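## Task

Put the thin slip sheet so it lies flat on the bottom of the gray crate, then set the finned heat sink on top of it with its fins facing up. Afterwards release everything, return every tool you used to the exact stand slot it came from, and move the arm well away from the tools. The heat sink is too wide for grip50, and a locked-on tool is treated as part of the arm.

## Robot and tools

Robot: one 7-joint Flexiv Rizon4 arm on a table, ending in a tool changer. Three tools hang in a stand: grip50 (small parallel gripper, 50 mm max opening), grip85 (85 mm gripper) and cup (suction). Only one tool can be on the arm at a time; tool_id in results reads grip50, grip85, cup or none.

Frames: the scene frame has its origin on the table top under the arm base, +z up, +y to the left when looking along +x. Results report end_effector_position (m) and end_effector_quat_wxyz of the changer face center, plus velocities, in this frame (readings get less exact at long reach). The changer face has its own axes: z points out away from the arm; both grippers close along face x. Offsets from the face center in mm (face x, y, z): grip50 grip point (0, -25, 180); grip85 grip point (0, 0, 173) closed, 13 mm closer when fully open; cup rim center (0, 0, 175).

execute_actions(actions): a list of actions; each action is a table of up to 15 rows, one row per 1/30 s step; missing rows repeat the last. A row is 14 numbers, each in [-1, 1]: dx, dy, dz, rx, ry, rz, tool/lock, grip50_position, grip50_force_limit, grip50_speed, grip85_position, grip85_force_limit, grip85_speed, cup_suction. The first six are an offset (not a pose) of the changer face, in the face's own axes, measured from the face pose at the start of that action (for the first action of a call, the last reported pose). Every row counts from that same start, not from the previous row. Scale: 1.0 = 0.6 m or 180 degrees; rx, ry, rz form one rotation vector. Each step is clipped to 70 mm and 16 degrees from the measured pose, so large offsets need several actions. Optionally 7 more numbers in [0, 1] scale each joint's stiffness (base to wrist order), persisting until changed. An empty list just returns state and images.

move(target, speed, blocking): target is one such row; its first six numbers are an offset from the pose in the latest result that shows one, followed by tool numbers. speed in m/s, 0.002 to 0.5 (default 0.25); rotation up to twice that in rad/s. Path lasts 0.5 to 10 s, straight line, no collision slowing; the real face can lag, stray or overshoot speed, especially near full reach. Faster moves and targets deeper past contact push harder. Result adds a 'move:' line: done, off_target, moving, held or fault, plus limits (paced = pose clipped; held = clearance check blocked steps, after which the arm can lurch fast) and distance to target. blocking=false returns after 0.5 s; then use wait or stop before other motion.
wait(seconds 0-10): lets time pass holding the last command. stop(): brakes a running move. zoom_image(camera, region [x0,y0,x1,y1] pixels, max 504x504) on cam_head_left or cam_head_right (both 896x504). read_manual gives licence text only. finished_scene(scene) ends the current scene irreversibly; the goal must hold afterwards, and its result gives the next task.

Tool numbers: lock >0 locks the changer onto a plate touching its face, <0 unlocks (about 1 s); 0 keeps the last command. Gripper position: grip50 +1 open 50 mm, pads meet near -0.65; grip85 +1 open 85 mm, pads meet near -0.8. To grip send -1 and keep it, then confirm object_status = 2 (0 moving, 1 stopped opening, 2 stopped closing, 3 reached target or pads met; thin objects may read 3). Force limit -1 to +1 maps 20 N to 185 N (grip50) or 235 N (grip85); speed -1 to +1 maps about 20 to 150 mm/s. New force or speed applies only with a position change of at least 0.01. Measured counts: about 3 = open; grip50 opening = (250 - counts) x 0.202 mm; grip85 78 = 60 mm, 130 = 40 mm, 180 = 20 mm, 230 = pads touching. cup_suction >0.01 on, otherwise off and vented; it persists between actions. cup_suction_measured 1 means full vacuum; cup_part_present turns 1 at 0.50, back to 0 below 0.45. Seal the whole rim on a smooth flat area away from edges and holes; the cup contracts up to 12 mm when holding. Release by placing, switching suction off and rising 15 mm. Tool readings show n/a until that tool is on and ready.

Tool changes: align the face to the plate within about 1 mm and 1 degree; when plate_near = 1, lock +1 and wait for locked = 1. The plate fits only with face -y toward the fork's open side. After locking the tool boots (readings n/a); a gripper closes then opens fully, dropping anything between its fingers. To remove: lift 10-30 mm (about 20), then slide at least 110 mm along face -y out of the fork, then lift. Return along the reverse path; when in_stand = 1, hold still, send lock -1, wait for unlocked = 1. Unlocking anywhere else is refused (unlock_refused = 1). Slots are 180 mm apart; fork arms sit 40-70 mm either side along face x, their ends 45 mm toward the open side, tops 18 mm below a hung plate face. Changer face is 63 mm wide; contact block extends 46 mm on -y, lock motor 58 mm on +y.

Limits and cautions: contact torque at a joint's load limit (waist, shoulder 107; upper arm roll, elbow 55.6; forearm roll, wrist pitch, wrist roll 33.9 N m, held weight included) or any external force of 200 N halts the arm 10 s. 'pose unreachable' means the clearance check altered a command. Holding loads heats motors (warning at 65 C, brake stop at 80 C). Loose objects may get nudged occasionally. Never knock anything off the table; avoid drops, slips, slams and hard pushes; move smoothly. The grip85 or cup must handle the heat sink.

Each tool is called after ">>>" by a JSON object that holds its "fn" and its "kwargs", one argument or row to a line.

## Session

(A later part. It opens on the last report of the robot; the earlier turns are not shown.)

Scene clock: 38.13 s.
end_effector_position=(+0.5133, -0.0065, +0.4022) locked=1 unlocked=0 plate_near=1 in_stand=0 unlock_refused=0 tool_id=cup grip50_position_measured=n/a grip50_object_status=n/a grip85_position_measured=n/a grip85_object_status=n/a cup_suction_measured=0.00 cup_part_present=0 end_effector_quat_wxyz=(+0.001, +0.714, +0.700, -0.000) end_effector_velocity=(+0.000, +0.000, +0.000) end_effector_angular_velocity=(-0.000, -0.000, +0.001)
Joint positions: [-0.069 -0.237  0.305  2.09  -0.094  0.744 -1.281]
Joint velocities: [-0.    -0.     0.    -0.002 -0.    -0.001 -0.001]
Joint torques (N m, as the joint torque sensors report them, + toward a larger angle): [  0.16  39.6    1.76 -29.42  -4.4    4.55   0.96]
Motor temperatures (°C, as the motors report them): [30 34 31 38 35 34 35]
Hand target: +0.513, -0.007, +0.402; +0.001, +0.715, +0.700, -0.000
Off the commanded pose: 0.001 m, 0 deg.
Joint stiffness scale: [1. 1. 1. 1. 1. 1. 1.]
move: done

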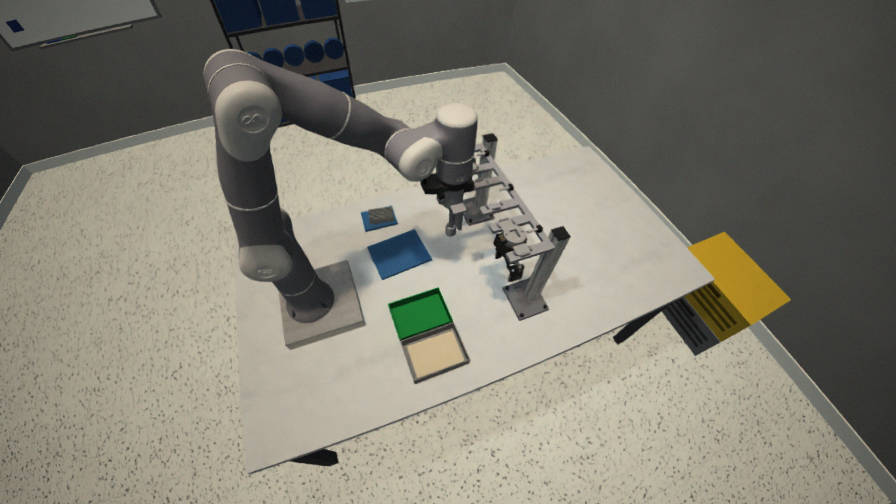

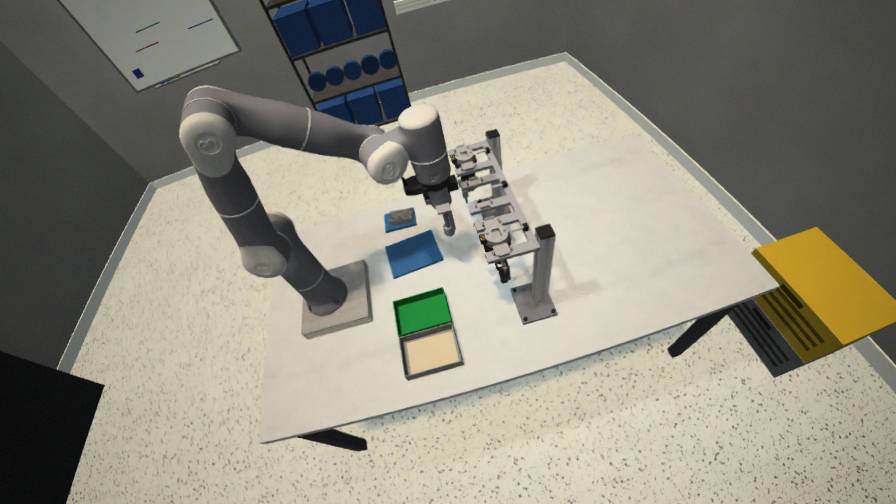

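>>> {"fn": "move", "kwargs": {
  "target": [0.0017, 0.195, 0.0003, 0, 0, 0, 0, 1, 0, 0, 1, 0, 0, 0],
  "speed": 0.2
}}

>>> {"fn": "zoom_image", "kwargs": {
  "camera": "cam_head_left",
  "region": [455, 160, 525, 230]
}}

>>> {"fn": "zoom_image", "kwargs": {
  "camera": "cam_head_right",
  "region": [445, 160, 515, 230]
}}

Scene clock: 39.60 s.
end_effector_position=(+0.6304, -0.0081, +0.4029) locked=1 unlocked=0 plate_near=1 in_stand=0 unlock_refused=0 tool_id=cup grip50_position_measured=n/a grip50_object_status=n/a grip85_position_measured=n/a grip85_object_status=n/a cup_suction_measured=0.00 cup_part_present=0 end_effector_quat_wxyz=(+0.001, +0.715, +0.700, +0.000) end_effector_velocity=(+0.000, -0.000, +0.000) end_effector_angular_velocity=(-0.000, -0.001, +0.000)
Joint positions: [-0.031 -0.478  0.253  1.741 -0.141  0.63  -1.294]
Joint velocities: [ 0.    -0.    -0.    -0.002  0.    -0.001 -0.001]
Joint torques (N m, as the joint torque sensors report them, + toward a larger angle): [  0.96  53.25   5.23 -31.8   -5.18   4.44  -0.5 ]
Motor temperatures (°C, as the motors report them): [30 34 31 38 35 34 35]
Hand target: +0.630, -0.008, +0.403; +0.001, +0.714, +0.700, -0.000
Off the commanded pose: 0.001 m, 0 deg.
Joint stiffness scale: [1. 1. 1. 1. 1. 1. 1.]
move: done

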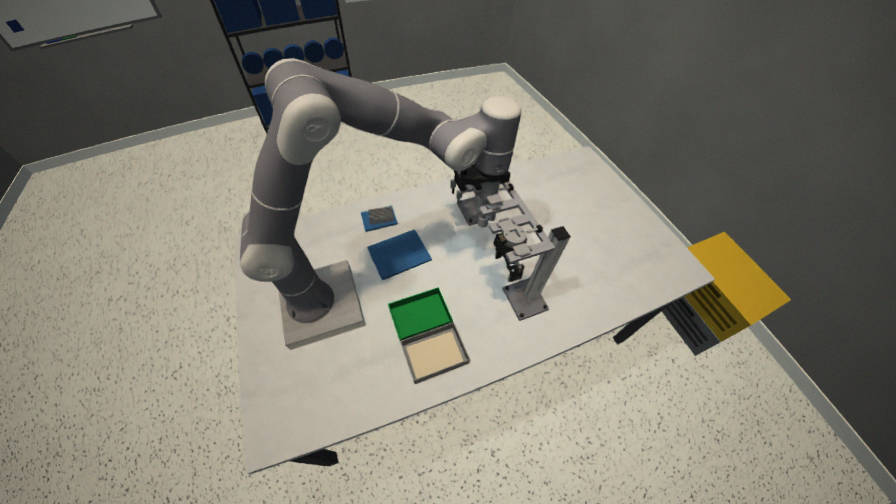

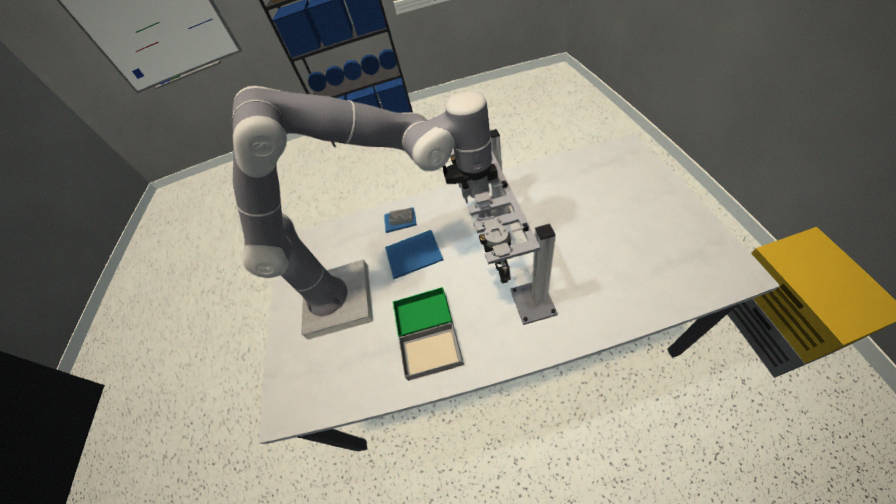

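Region (455, 160, 525, 230) of cam_head_left's 896x504 image, scaled by 7.200, with more detail than that image has.

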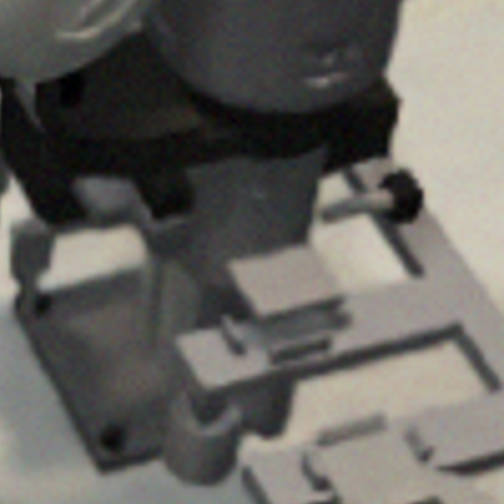

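Region (445, 160, 515, 230) of cam_head_right's 896x504 image, scaled by 7.200, with more detail than that image has.

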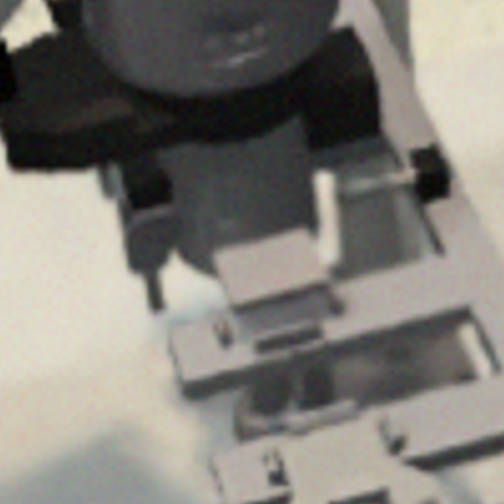

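>>> {"fn": "execute_actions", "kwargs": {
  "actions": [
    [[0.0003,0,0.002,0,0,0,0,1,0,0,1,0,0,0],[0.0003,0,0.0045,0,0,0,0,1,0,0,1,0,0,0],[0.0003,0,0.007,0,0,0,0,1,0,0,1,0,0,0],[0.0003,0,0.0095,0,0,0,0,1,0,0,1,0,0,0],[0.0003,0,0.012,0,0,0,0,1,0,0,1,0,0,0],[0.0003,0,0.014,0,0,0,0,1,0,0,1,0,0,0],[0.0003,0,0.016,0,0,0,0,1,0,0,1,0,0,0],[0.0003,0,0.0175,0,0,0,0,1,0,0,1,0,0,0],[0.0003,0,0.019,0,0,0,0,1,0,0,1,0,0,0],[0.0003,0,0.020,0,0,0,0,1,0,0,1,0,0,0],[0.0003,0,0.021,0,0,0,0,1,0,0,1,0,0,0],[0.0003,0,0.022,0,0,0,0,1,0,0,1,0,0,0]]
  ]
}}

Scene clock: 40.50 s.
end_effector_position=(+0.6303, -0.0080, +0.3897) locked=1 unlocked=0 plate_near=1 in_stand=0 unlock_refused=0 tool_id=cup grip50_position_measured=n/a grip50_object_status=n/a grip85_position_measured=n/a grip85_object_status=n/a cup_suction_measured=0.00 cup_part_present=0 end_effector_quat_wxyz=(+0.001, +0.714, +0.700, -0.000) end_effector_velocity=(+0.000, +0.000, -0.002) end_effector_angular_velocity=(+0.000, -0.001, +0.001)
Joint positions: [-0.028 -0.495  0.249  1.754 -0.146  0.659 -1.291]
Joint velocities: [ 0.001 -0.003 -0.001  0.002 -0.001  0.006 -0.   ]
Joint torques (N m, as the joint torque sensors report them, + toward a larger angle): [  1.84  54.35   3.69 -30.2   -5.23   6.13   1.13]
Motor temperatures (°C, as the motors report them): [30 34 31 38 35 34 35]
Hand target: +0.630, -0.008, +0.390; +0.001, +0.715, +0.700, +0.000
Off the commanded pose: 0.000 m, 0 deg.
Joint stiffness scale: [1. 1. 1. 1. 1. 1. 1.]
Step readings (end_effector_position):
0: (+0.6304, -0.0081, +0.4029)
1: (+0.6304, -0.0081, +0.4027)
2: (+0.6304, -0.0080, +0.4021)
4: (+0.6304, -0.0080, +0.3997)
8: (+0.6303, -0.0080, +0.3941)
15: end_effector_position above

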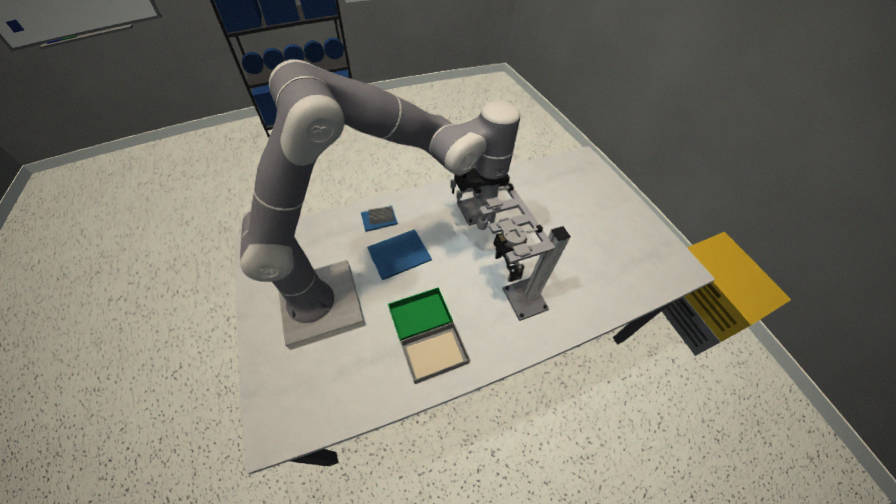

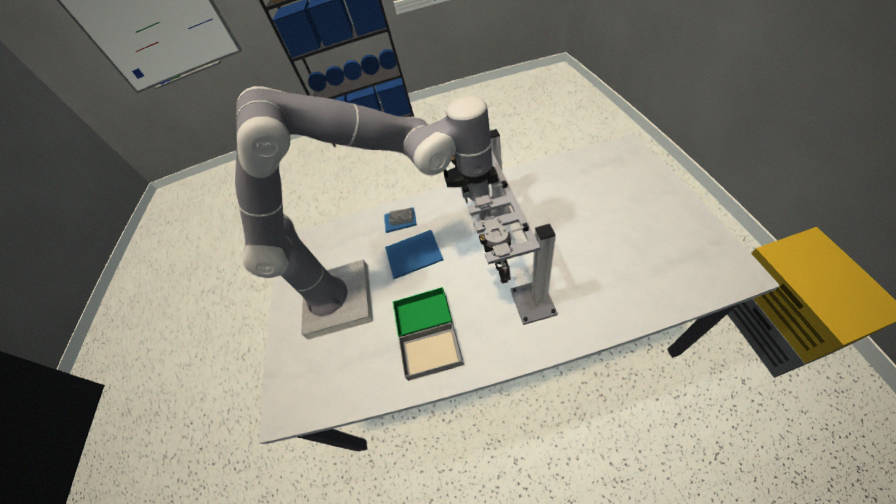

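>>> {"fn": "execute_actions", "kwargs": {
  "actions": [
    [[0,0,0.002,0,0,0,0,1,0,0,1,0,0,0],[0,0,0.004,0,0,0,0,1,0,0,1,0,0,0],[0,0,0.006,0,0,0,0,1,0,0,1,0,0,0],[0,0,0.008,0,0,0,0,1,0,0,1,0,0,0],[0,0,0.0095,0,0,0,0,1,0,0,1,0,0,0],[0,0,0.011,0,0,0,0,1,0,0,1,0,0,0],[0,0,0.012,0,0,0,0,1,0,0,1,0,0,0],[0,0,0.013,0,0,0,0,1,0,0,1,0,0,0],[0,0,0.0137,0,0,0,0,1,0,0,1,0,0,0],[0,0,0.0137,0,0,0,0,1,0,0,1,0,0,0],[0,0,0.0137,0,0,0,0,1,0,0,1,0,0,0],[0,0,0.0137,0,0,0,0,1,0,0,1,0,0,0],[0,0,0.0137,0,0,0,-1,1,0,0,1,0,0,0]]
  ]
}}

>>> {"fn": "zoom_image", "kwargs": {
  "camera": "cam_head_left",
  "region": [355, 198, 405, 238]
}}

>>> {"fn": "zoom_image", "kwargs": {
  "camera": "cam_head_right",
  "region": [378, 200, 428, 240]
}}

Scene clock: 41.80 s.
end_effector_position=(+0.6304, -0.0081, +0.3817) locked=1 unlocked=0 plate_near=1 in_stand=1 unlock_refused=0 tool_id=cup grip50_position_measured=n/a grip50_object_status=n/a grip85_position_measured=n/a grip85_object_status=n/a cup_suction_measured=0.00 cup_part_present=0 end_effector_quat_wxyz=(+0.001, +0.714, +0.700, -0.000) end_effector_velocity=(-0.000, +0.000, -0.000) end_effector_angular_velocity=(+0.000, +0.000, -0.002)
Joint positions: [-0.027 -0.506  0.246  1.761 -0.15   0.678 -1.289]
Joint velocities: [ 0.    -0.     0.     0.001  0.     0.001  0.002]
Joint torques (N m, as the joint torque sensors report them, + toward a larger angle): [  1.62  47.97   3.56 -26.03  -4.51   5.15   1.06]
Motor temperatures (°C, as the motors report them): [30 34 31 38 35 34 35]
Hand target: +0.630, -0.008, +0.382; +0.001, +0.714, +0.700, -0.000
Off the commanded pose: 0.000 m, 0 deg.
Joint stiffness scale: [1. 1. 1. 1. 1. 1. 1.]
Step readings (end_effector_position):
0: (+0.6304, -0.0080, +0.3897)
1: (+0.6304, -0.0080, +0.3895)
2: (+0.6304, -0.0080, +0.3890)
4: (+0.6304, -0.0081, +0.3869)
8: (+0.6303, -0.0081, +0.3830)
15: end_effector_position above

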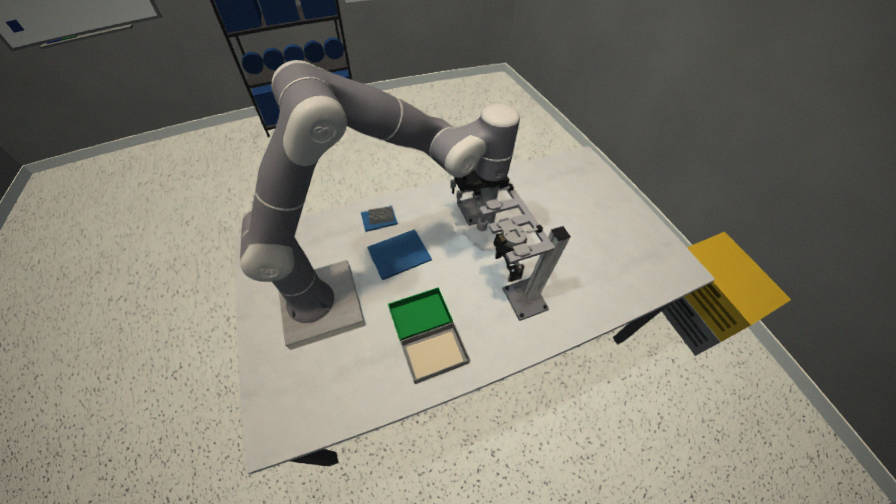

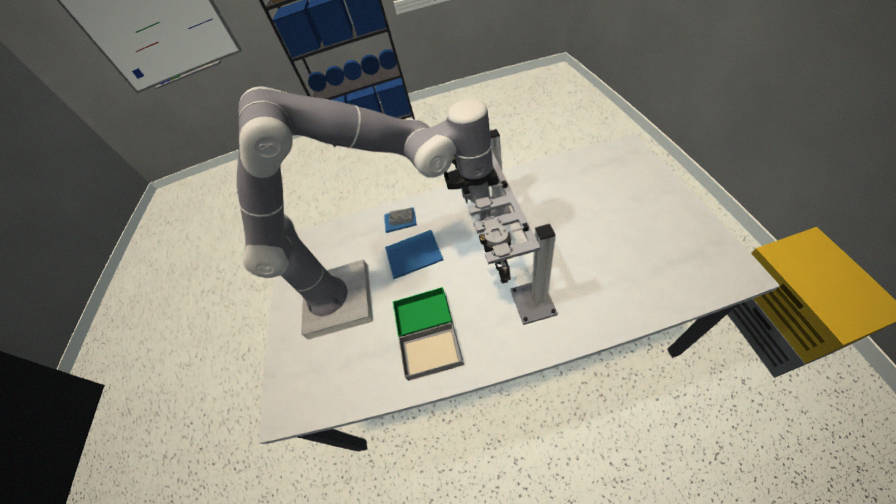

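Region (355, 198, 405, 238) of cam_head_left's 896x504 image, scaled by 10.080, with more detail than that image has; it fills the top 403 rows of this view, and the rest is white.

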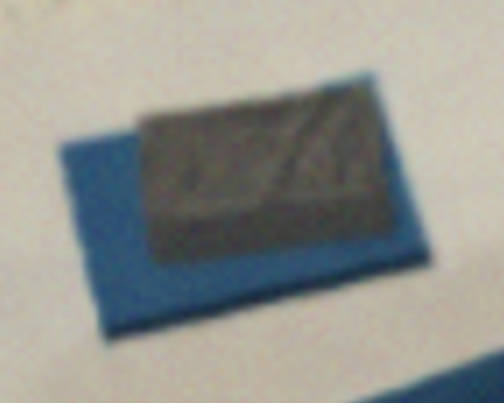

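Region (378, 200, 428, 240) of cam_head_right's 896x504 image, scaled by 10.080, with more detail than that image has; it fills the top 403 rows of this view, and the rest is white.

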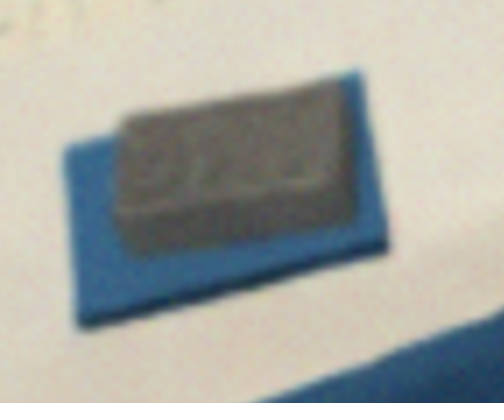

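>>> {"fn": "wait", "kwargs": {
  "seconds": 0
}}

Scene clock: 43.87 s.
end_effector_position=(+0.6304, -0.0081, +0.3817) locked=0 unlocked=1 plate_near=1 in_stand=1 unlock_refused=0 tool_id=none grip50_position_measured=n/a grip50_object_status=n/a grip85_position_measured=n/a grip85_object_status=n/a cup_suction_measured=n/a cup_part_present=n/a end_effector_quat_wxyz=(+0.001, +0.714, +0.700, +0.000) end_effector_velocity=(-0.000, -0.000, -0.000) end_effector_angular_velocity=(-0.000, +0.000, -0.001)
Joint positions: [-0.027 -0.506  0.246  1.761 -0.15   0.678 -1.289]
Joint velocities: [ 0.    -0.    -0.     0.    -0.    -0.     0.001]
Joint torques (N m, as the joint torque sensors report them, + toward a larger angle): [  1.57  48.     3.34 -25.87  -4.28   4.96   1.  ]
Motor temperatures (°C, as the motors report them): [30 34 31 39 35 34 35]
Hand target: +0.630, -0.008, +0.382; +0.001, +0.714, +0.700, -0.000
Off the commanded pose: 0.000 m, 0 deg.
Joint stiffness scale: [1. 1. 1. 1. 1. 1. 1.]

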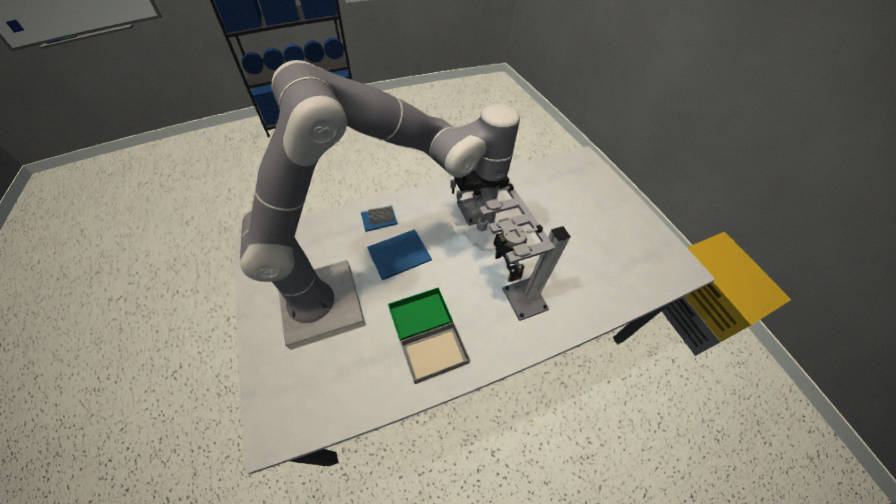

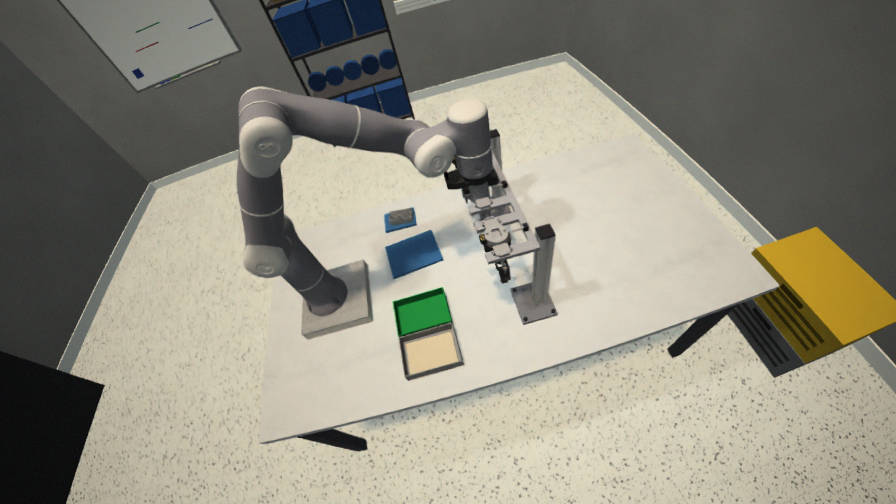

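>>> {"fn": "move", "kwargs": {
  "target": [0, 0, -0.034, 0, 0, 0, 0, 1, 0, 0, 1, 0, 0, 0],
  "speed": 0.08
}}

>>> {"fn": "move", "kwargs": {
  "target": [-0.3003, -0.0012, 0.006, 0, 0, 0, 0, 1, 0, 0, 1, 0, 0, 0],
  "speed": 0.3
}}

>>> {"fn": "zoom_image", "kwargs": {
  "camera": "cam_head_left",
  "region": [485, 205, 545, 265]
}}

>>> {"fn": "zoom_image", "kwargs": {
  "camera": "cam_head_right",
  "region": [467, 205, 527, 265]
}}

Scene clock: 45.03 s.
end_effector_position=(+0.6304, -0.0080, +0.4020) locked=0 unlocked=1 plate_near=0 in_stand=0 unlock_refused=0 tool_id=none grip50_position_measured=n/a grip50_object_status=n/a grip85_position_measured=n/a grip85_object_status=n/a cup_suction_measured=n/a cup_part_present=n/a end_effector_quat_wxyz=(+0.001, +0.714, +0.700, +0.000) end_effector_velocity=(+0.000, +0.000, +0.000) end_effector_angular_velocity=(+0.001, +0.000, +0.001)
Joint positions: [-0.031 -0.479  0.253  1.742 -0.141  0.631 -1.294]
Joint velocities: [ 0.     0.     0.    -0.001  0.001 -0.002 -0.001]
Joint torques (N m, as the joint torque sensors report them, + toward a larger angle): [ -1.79  48.8    5.17 -27.99  -3.68   3.43  -0.58]
Motor temperatures (°C, as the motors report them): [30 34 31 39 35 34 35]
Hand target: +0.630, -0.008, +0.402; +0.001, +0.714, +0.700, +0.000
Off the commanded pose: 0.000 m, 0 deg.
Joint stiffness scale: [1. 1. 1. 1. 1. 1. 1.]
move: done

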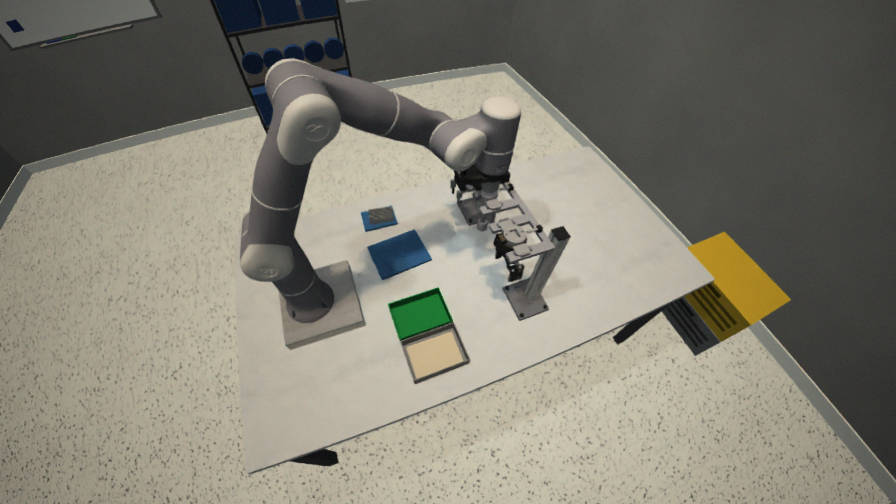

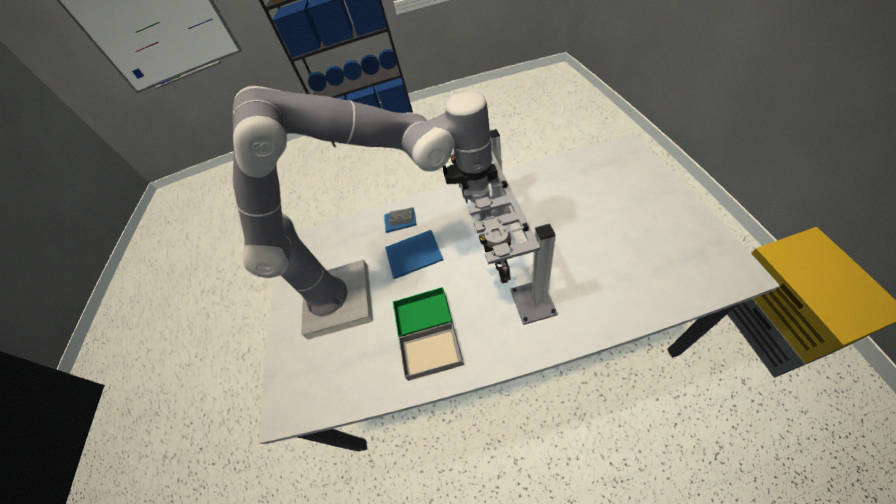

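Scene clock: 46.03 s.
end_effector_position=(+0.6255, -0.1877, +0.3986) locked=0 unlocked=1 plate_near=0 in_stand=0 unlock_refused=0 tool_id=none grip50_position_measured=n/a grip50_object_status=n/a grip85_position_measured=n/a grip85_object_status=n/a cup_suction_measured=n/a cup_part_present=n/a end_effector_quat_wxyz=(+0.001, +0.715, +0.700, +0.000) end_effector_velocity=(+0.000, +0.000, -0.000) end_effector_angular_velocity=(+0.001, +0.000, +0.002)
Joint positions: [-0.25  -0.522  0.182  1.671 -0.108  0.611 -1.601]
Joint velocities: [-0.    -0.001  0.    -0.001  0.001 -0.001 -0.002]
Joint torques (N m, as the joint torque sensors report them, + toward a larger angle): [ -1.33  50.19   4.33 -28.58  -3.83   3.6   -0.69]
Motor temperatures (°C, as the motors report them): [30 34 31 39 35 34 35]
Hand target: +0.625, -0.188, +0.399; +0.001, +0.714, +0.700, +0.000
Off the commanded pose: 0.001 m, 0 deg.
Joint stiffness scale: [1. 1. 1. 1. 1. 1. 1.]
move: done

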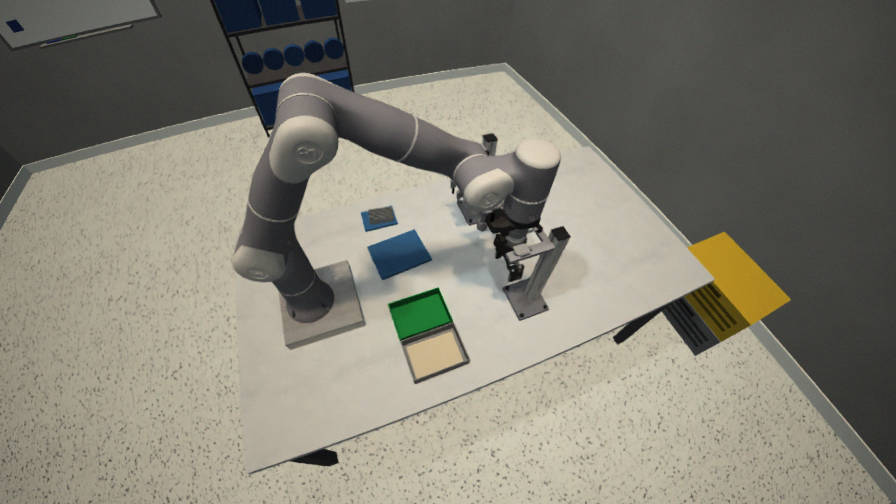

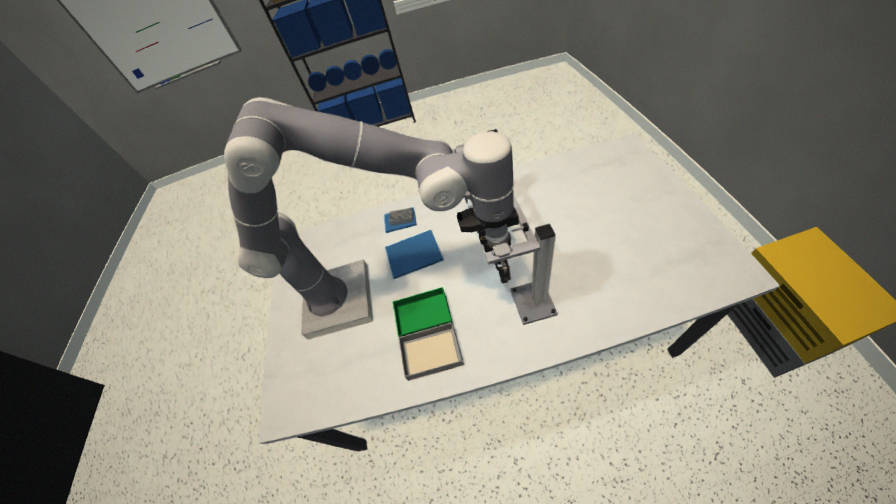

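Region (485, 205, 545, 265) of cam_head_left's 896x504 image, scaled by 8.400, with more detail than that image has.

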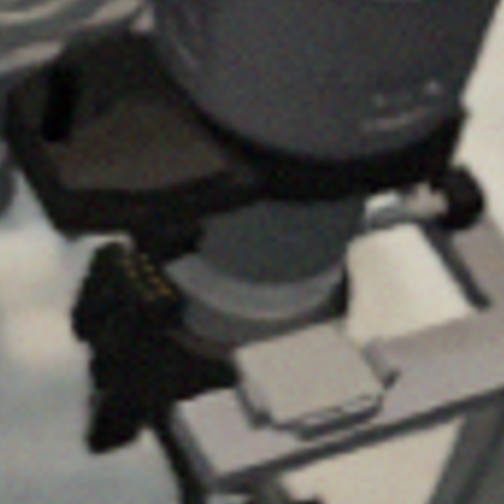

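Region (467, 205, 527, 265) of cam_head_right's 896x504 image, scaled by 8.400, with more detail than that image has.

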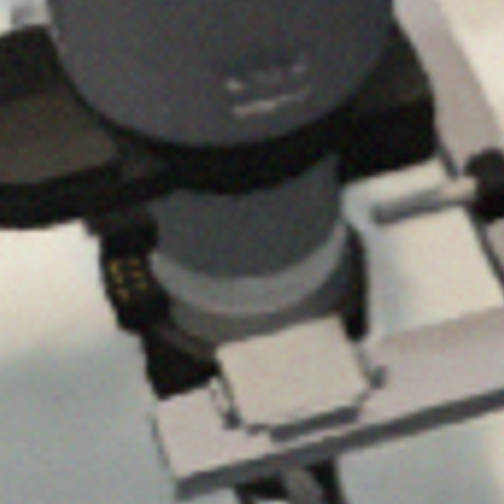

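>>> {"fn": "execute_actions", "kwargs": {
  "actions": [
    [[-0.0008,-0.0008,0.0015,0,0,0,0,1,0,0,1,0,0,0],[-0.0015,-0.0017,0.003,0,0,0,0,1,0,0,1,0,0,0],[-0.0015,-0.0017,0.0045,0,0,0,0,1,0,0,1,0,0,0],[-0.0015,-0.0017,0.006,0,0,0,0,1,0,0,1,0,0,0],[-0.0015,-0.0017,0.0075,0,0,0,0,1,0,0,1,0,0,0],[-0.0015,-0.0017,0.0085,0,0,0,0,1,0,0,1,0,0,0],[-0.0015,-0.0017,0.0095,0,0,0,0,1,0,0,1,0,0,0],[-0.0015,-0.0017,0.0105,0,0,0,0,1,0,0,1,0,0,0],[-0.0015,-0.0017,0.0115,0,0,0,0,1,0,0,1,0,0,0],[-0.0015,-0.0017,0.0125,0,0,0,0,1,0,0,1,0,0,0],[-0.0015,-0.0017,0.0133,0,0,0,0,1,0,0,1,0,0,0]]
  ]
}}

Scene clock: 47.40 s.
end_effector_position=(+0.6244, -0.1887, +0.3906) locked=0 unlocked=1 plate_near=0 in_stand=0 unlock_refused=0 tool_id=none grip50_position_measured=n/a grip50_object_status=n/a grip85_position_measured=n/a grip85_object_status=n/a cup_suction_measured=n/a cup_part_present=n/a end_effector_quat_wxyz=(+0.001, +0.715, +0.700, +0.000) end_effector_velocity=(+0.001, +0.000, -0.000) end_effector_angular_velocity=(-0.001, -0.002, +0.001)
Joint positions: [-0.25  -0.531  0.18   1.68  -0.109  0.629 -1.602]
Joint velocities: [ 0.    -0.001  0.     0.    -0.001  0.003 -0.001]
Joint torques (N m, as the joint torque sensors report them, + toward a larger angle): [  1.1   51.37   2.89 -27.18  -4.38   5.17   0.74]
Motor temperatures (°C, as the motors report them): [30 34 31 39 35 34 35]
Hand target: +0.625, -0.189, +0.391; +0.001, +0.715, +0.700, +0.000
Off the commanded pose: 0.000 m, 0 deg.
Joint stiffness scale: [1. 1. 1. 1. 1. 1. 1.]
Step readings (end_effector_position):
0: (+0.6256, -0.1877, +0.3986)
1: (+0.6255, -0.1877, +0.3984)
2: (+0.6252, -0.1879, +0.3980)
4: (+0.6247, -0.1882, +0.3964)
8: (+0.6245, -0.1885, +0.3933)
15: end_effector_position above

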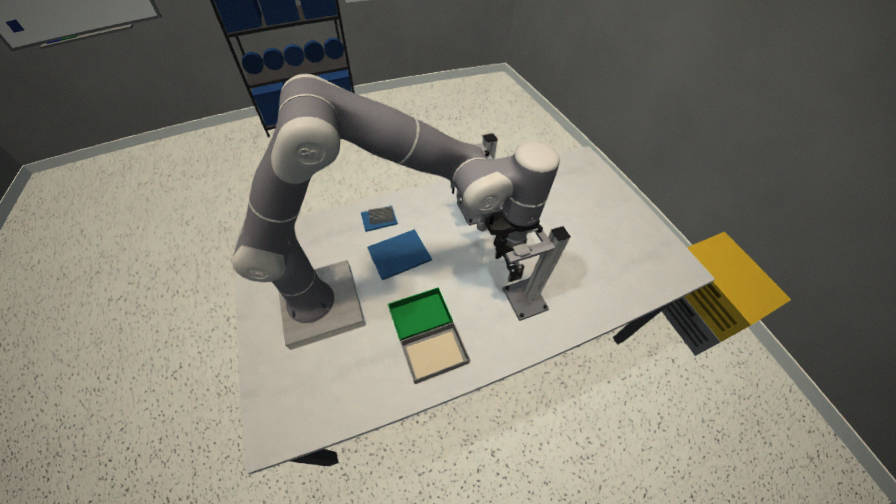

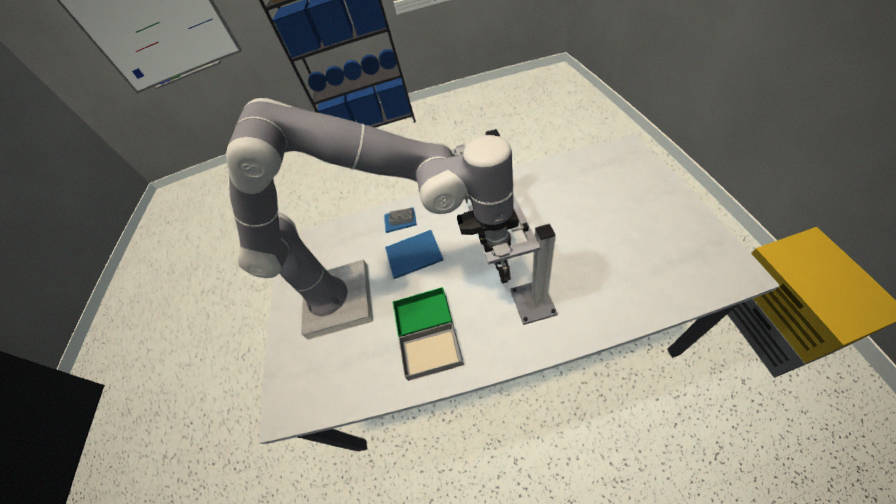

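>>> {"fn": "execute_actions", "kwargs": {
  "actions": [
    [[0,0,0.001,0,0,0,0,1,0,0,1,0,0,0],[0,0,0.002,0,0,0,0,1,0,0,1,0,0,0],[0,0,0.003,0,0,0,0,1,0,0,1,0,0,0],[0,0,0.004,0,0,0,0,1,0,0,1,0,0,0],[0,0,0.005,0,0,0,0,1,0,0,1,0,0,0],[0,0,0.006,0,0,0,0,1,0,0,1,0,0,0],[0,0,0.007,0,0,0,0,1,0,0,1,0,0,0],[0,0,0.008,0,0,0,0,1,0,0,1,0,0,0],[0,0,0.009,0,0,0,0,1,0,0,1,0,0,0]]
  ]
}}

Scene clock: 48.30 s.
end_effector_position=(+0.6245, -0.1887, +0.3853) locked=0 unlocked=1 plate_near=0 in_stand=1 unlock_refused=0 tool_id=none grip50_position_measured=n/a grip50_object_status=n/a grip85_position_measured=n/a grip85_object_status=n/a cup_suction_measured=n/a cup_part_present=n/a end_effector_quat_wxyz=(+0.001, +0.714, +0.700, +0.001) end_effector_velocity=(-0.001, +0.000, -0.005) end_effector_angular_velocity=(+0.002, +0.008, +0.000)
Joint positions: [-0.25  -0.538  0.18   1.685 -0.111  0.641 -1.601]
Joint velocities: [ 0.    -0.006 -0.     0.002 -0.     0.     0.   ]
Joint torques (N m, as the joint torque sensors report them, + toward a larger angle): [  0.43  53.15   3.11 -27.9   -3.77   3.96   1.2 ]
Motor temperatures (°C, as the motors report them): [30 35 31 39 35 34 35]
Hand target: +0.624, -0.189, +0.385; +0.001, +0.715, +0.700, +0.000
Off the commanded pose: 0.000 m, 0 deg.
Joint stiffness scale: [1. 1. 1. 1. 1. 1. 1.]
Step readings (end_effector_position):
0: (+0.6245, -0.1887, +0.3906)
1: (+0.6245, -0.1886, +0.3906)
2: (+0.6245, -0.1886, +0.3903)
4: (+0.6244, -0.1887, +0.3892)
8: (+0.6251, -0.1888, +0.3884)
15: end_effector_position above

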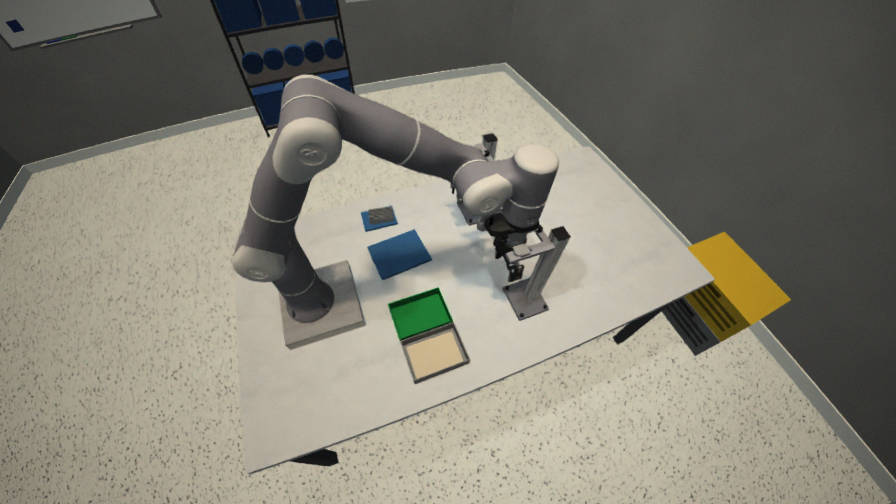

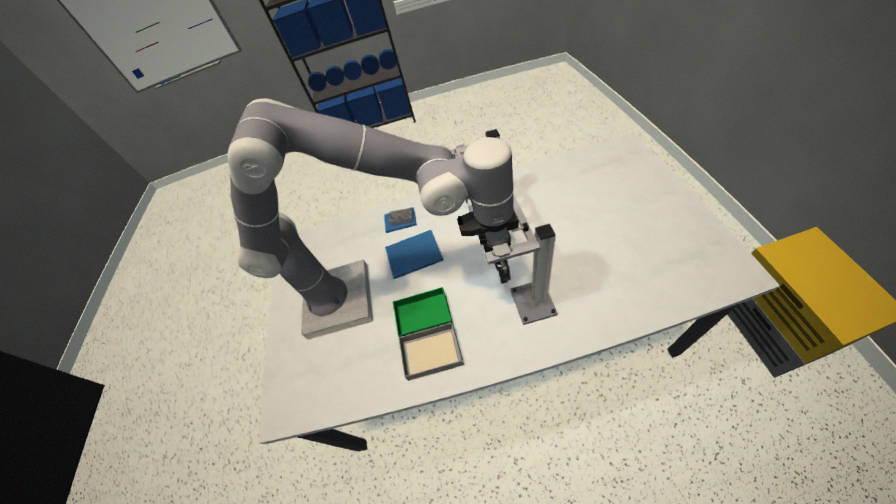

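>>> {"fn": "execute_actions", "kwargs": {
  "actions": [
    [[0,0.0004,0.001,0,0,0,0,1,0,0,1,0,0,0],[0,0.0008,0.002,0,0,0,0,1,0,0,1,0,0,0],[0,0.001,0.003,0,0,0,0,1,0,0,1,0,0,0],[0,0.001,0.004,0,0,0,0,1,0,0,1,0,0,0],[0,0.001,0.005,0,0,0,0,1,0,0,1,0,0,0],[0,0.001,0.006,0,0,0,0,1,0,0,1,0,0,0],[0,0.001,0.007,0,0,0,0,1,0,0,1,0,0,0],[0,0.001,0.007,0,0,0,0,1,0,0,1,0,0,0],[0,0.001,0.007,0,0,0,0,1,0,0,1,0,0,0],[0,0.001,0.007,0,0,0,0,1,0,0,1,0,0,0],[0,0.001,0.007,0,0,0,1,1,0,0,1,0,0,0]]
  ]
}}

Scene clock: 49.33 s.
end_effector_position=(+0.6254, -0.1886, +0.3818) locked=0 unlocked=0 plate_near=1 in_stand=1 unlock_refused=0 tool_id=none grip50_position_measured=n/a grip50_object_status=n/a grip85_position_measured=n/a grip85_object_status=n/a cup_suction_measured=n/a cup_part_present=n/a end_effector_quat_wxyz=(+0.001, +0.714, +0.700, +0.001) end_effector_velocity=(-0.000, +0.000, -0.000) end_effector_angular_velocity=(+0.000, -0.000, -0.000)
Joint positions: [-0.249 -0.544  0.179  1.686 -0.113  0.65  -1.601]
Joint velocities: [-0.     0.     0.     0.    -0.     0.     0.001]
Joint torques (N m, as the joint torque sensors report them, + toward a larger angle): [ -0.43  48.06   1.96 -24.9   -4.13   4.92   1.19]
Motor temperatures (°C, as the motors report them): [30 35 31 39 35 34 35]
Hand target: +0.625, -0.189, +0.381; +0.001, +0.714, +0.700, +0.001
Off the commanded pose: 0.001 m, 0 deg.
Joint stiffness scale: [1. 1. 1. 1. 1. 1. 1.]
Step readings (end_effector_position):
0: (+0.6245, -0.1887, +0.3853)
1: (+0.6245, -0.1887, +0.3852)
2: (+0.6246, -0.1887, +0.3849)
4: (+0.6249, -0.1886, +0.3839)
8: (+0.6253, -0.1885, +0.3820)
15: end_effector_position above

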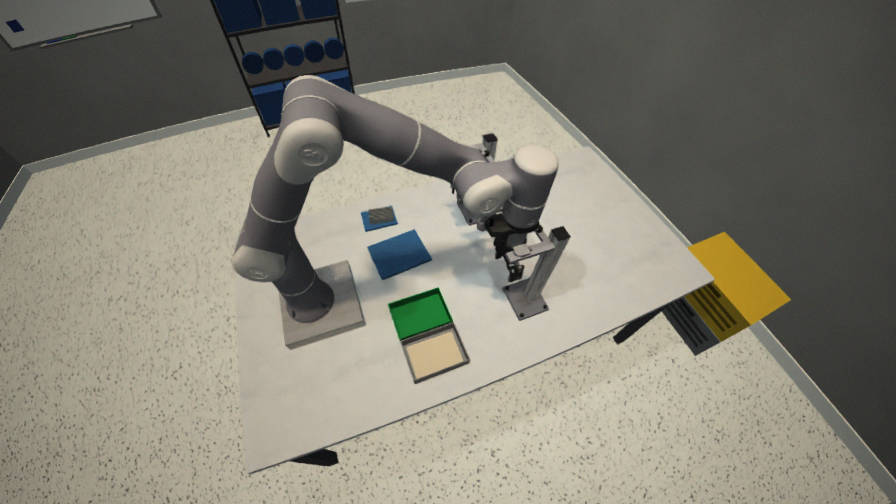

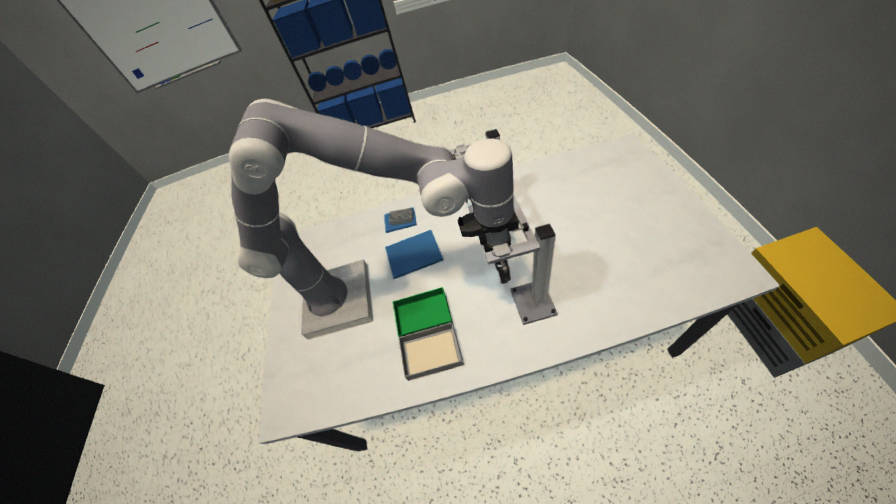

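>>> {"fn": "wait", "kwargs": {
  "seconds": 1.0
}}

Scene clock: 50.60 s.
end_effector_position=(+0.6255, -0.1886, +0.3820) locked=1 unlocked=0 plate_near=1 in_stand=1 unlock_refused=0 tool_id=grip85 grip50_position_measured=n/a grip50_object_status=n/a grip85_position_measured=n/a grip85_object_status=n/a cup_suction_measured=n/a cup_part_present=n/a end_effector_quat_wxyz=(+0.002, +0.714, +0.700, +0.001) end_effector_velocity=(+0.000, -0.000, +0.000) end_effector_angular_velocity=(-0.000, -0.001, -0.000)
Joint positions: [-0.249 -0.544  0.179  1.686 -0.113  0.65  -1.601]
Joint velocities: [-0.     0.    -0.    -0.001  0.    -0.    -0.   ]
Joint torques (N m, as the joint torque sensors report them, + toward a larger angle): [  0.18  55.45   2.65 -29.79  -4.58   5.96   1.05]
Motor temperatures (°C, as the motors report them): [30 35 31 39 35 34 35]
Hand target: +0.625, -0.189, +0.381; +0.001, +0.714, +0.700, +0.001
Off the commanded pose: 0.001 m, 0 deg.
Joint stiffness scale: [1. 1. 1. 1. 1. 1. 1.]
wait: 1.00 s; at rest from the start

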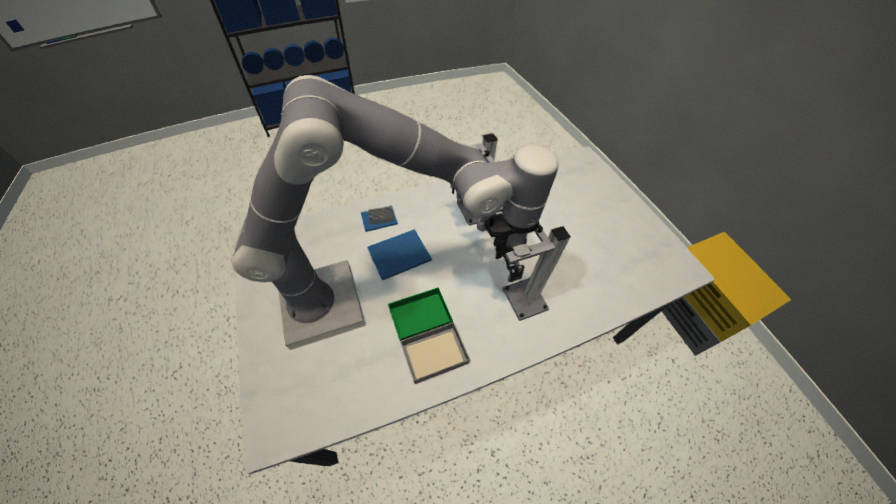

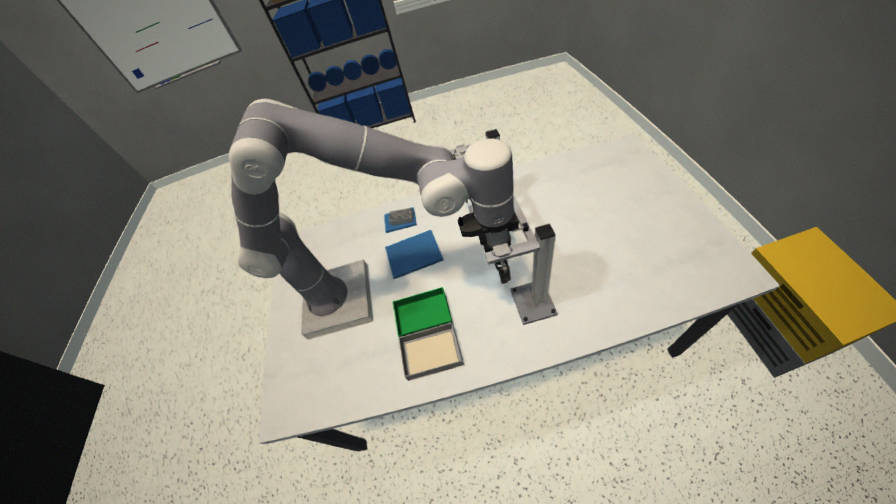

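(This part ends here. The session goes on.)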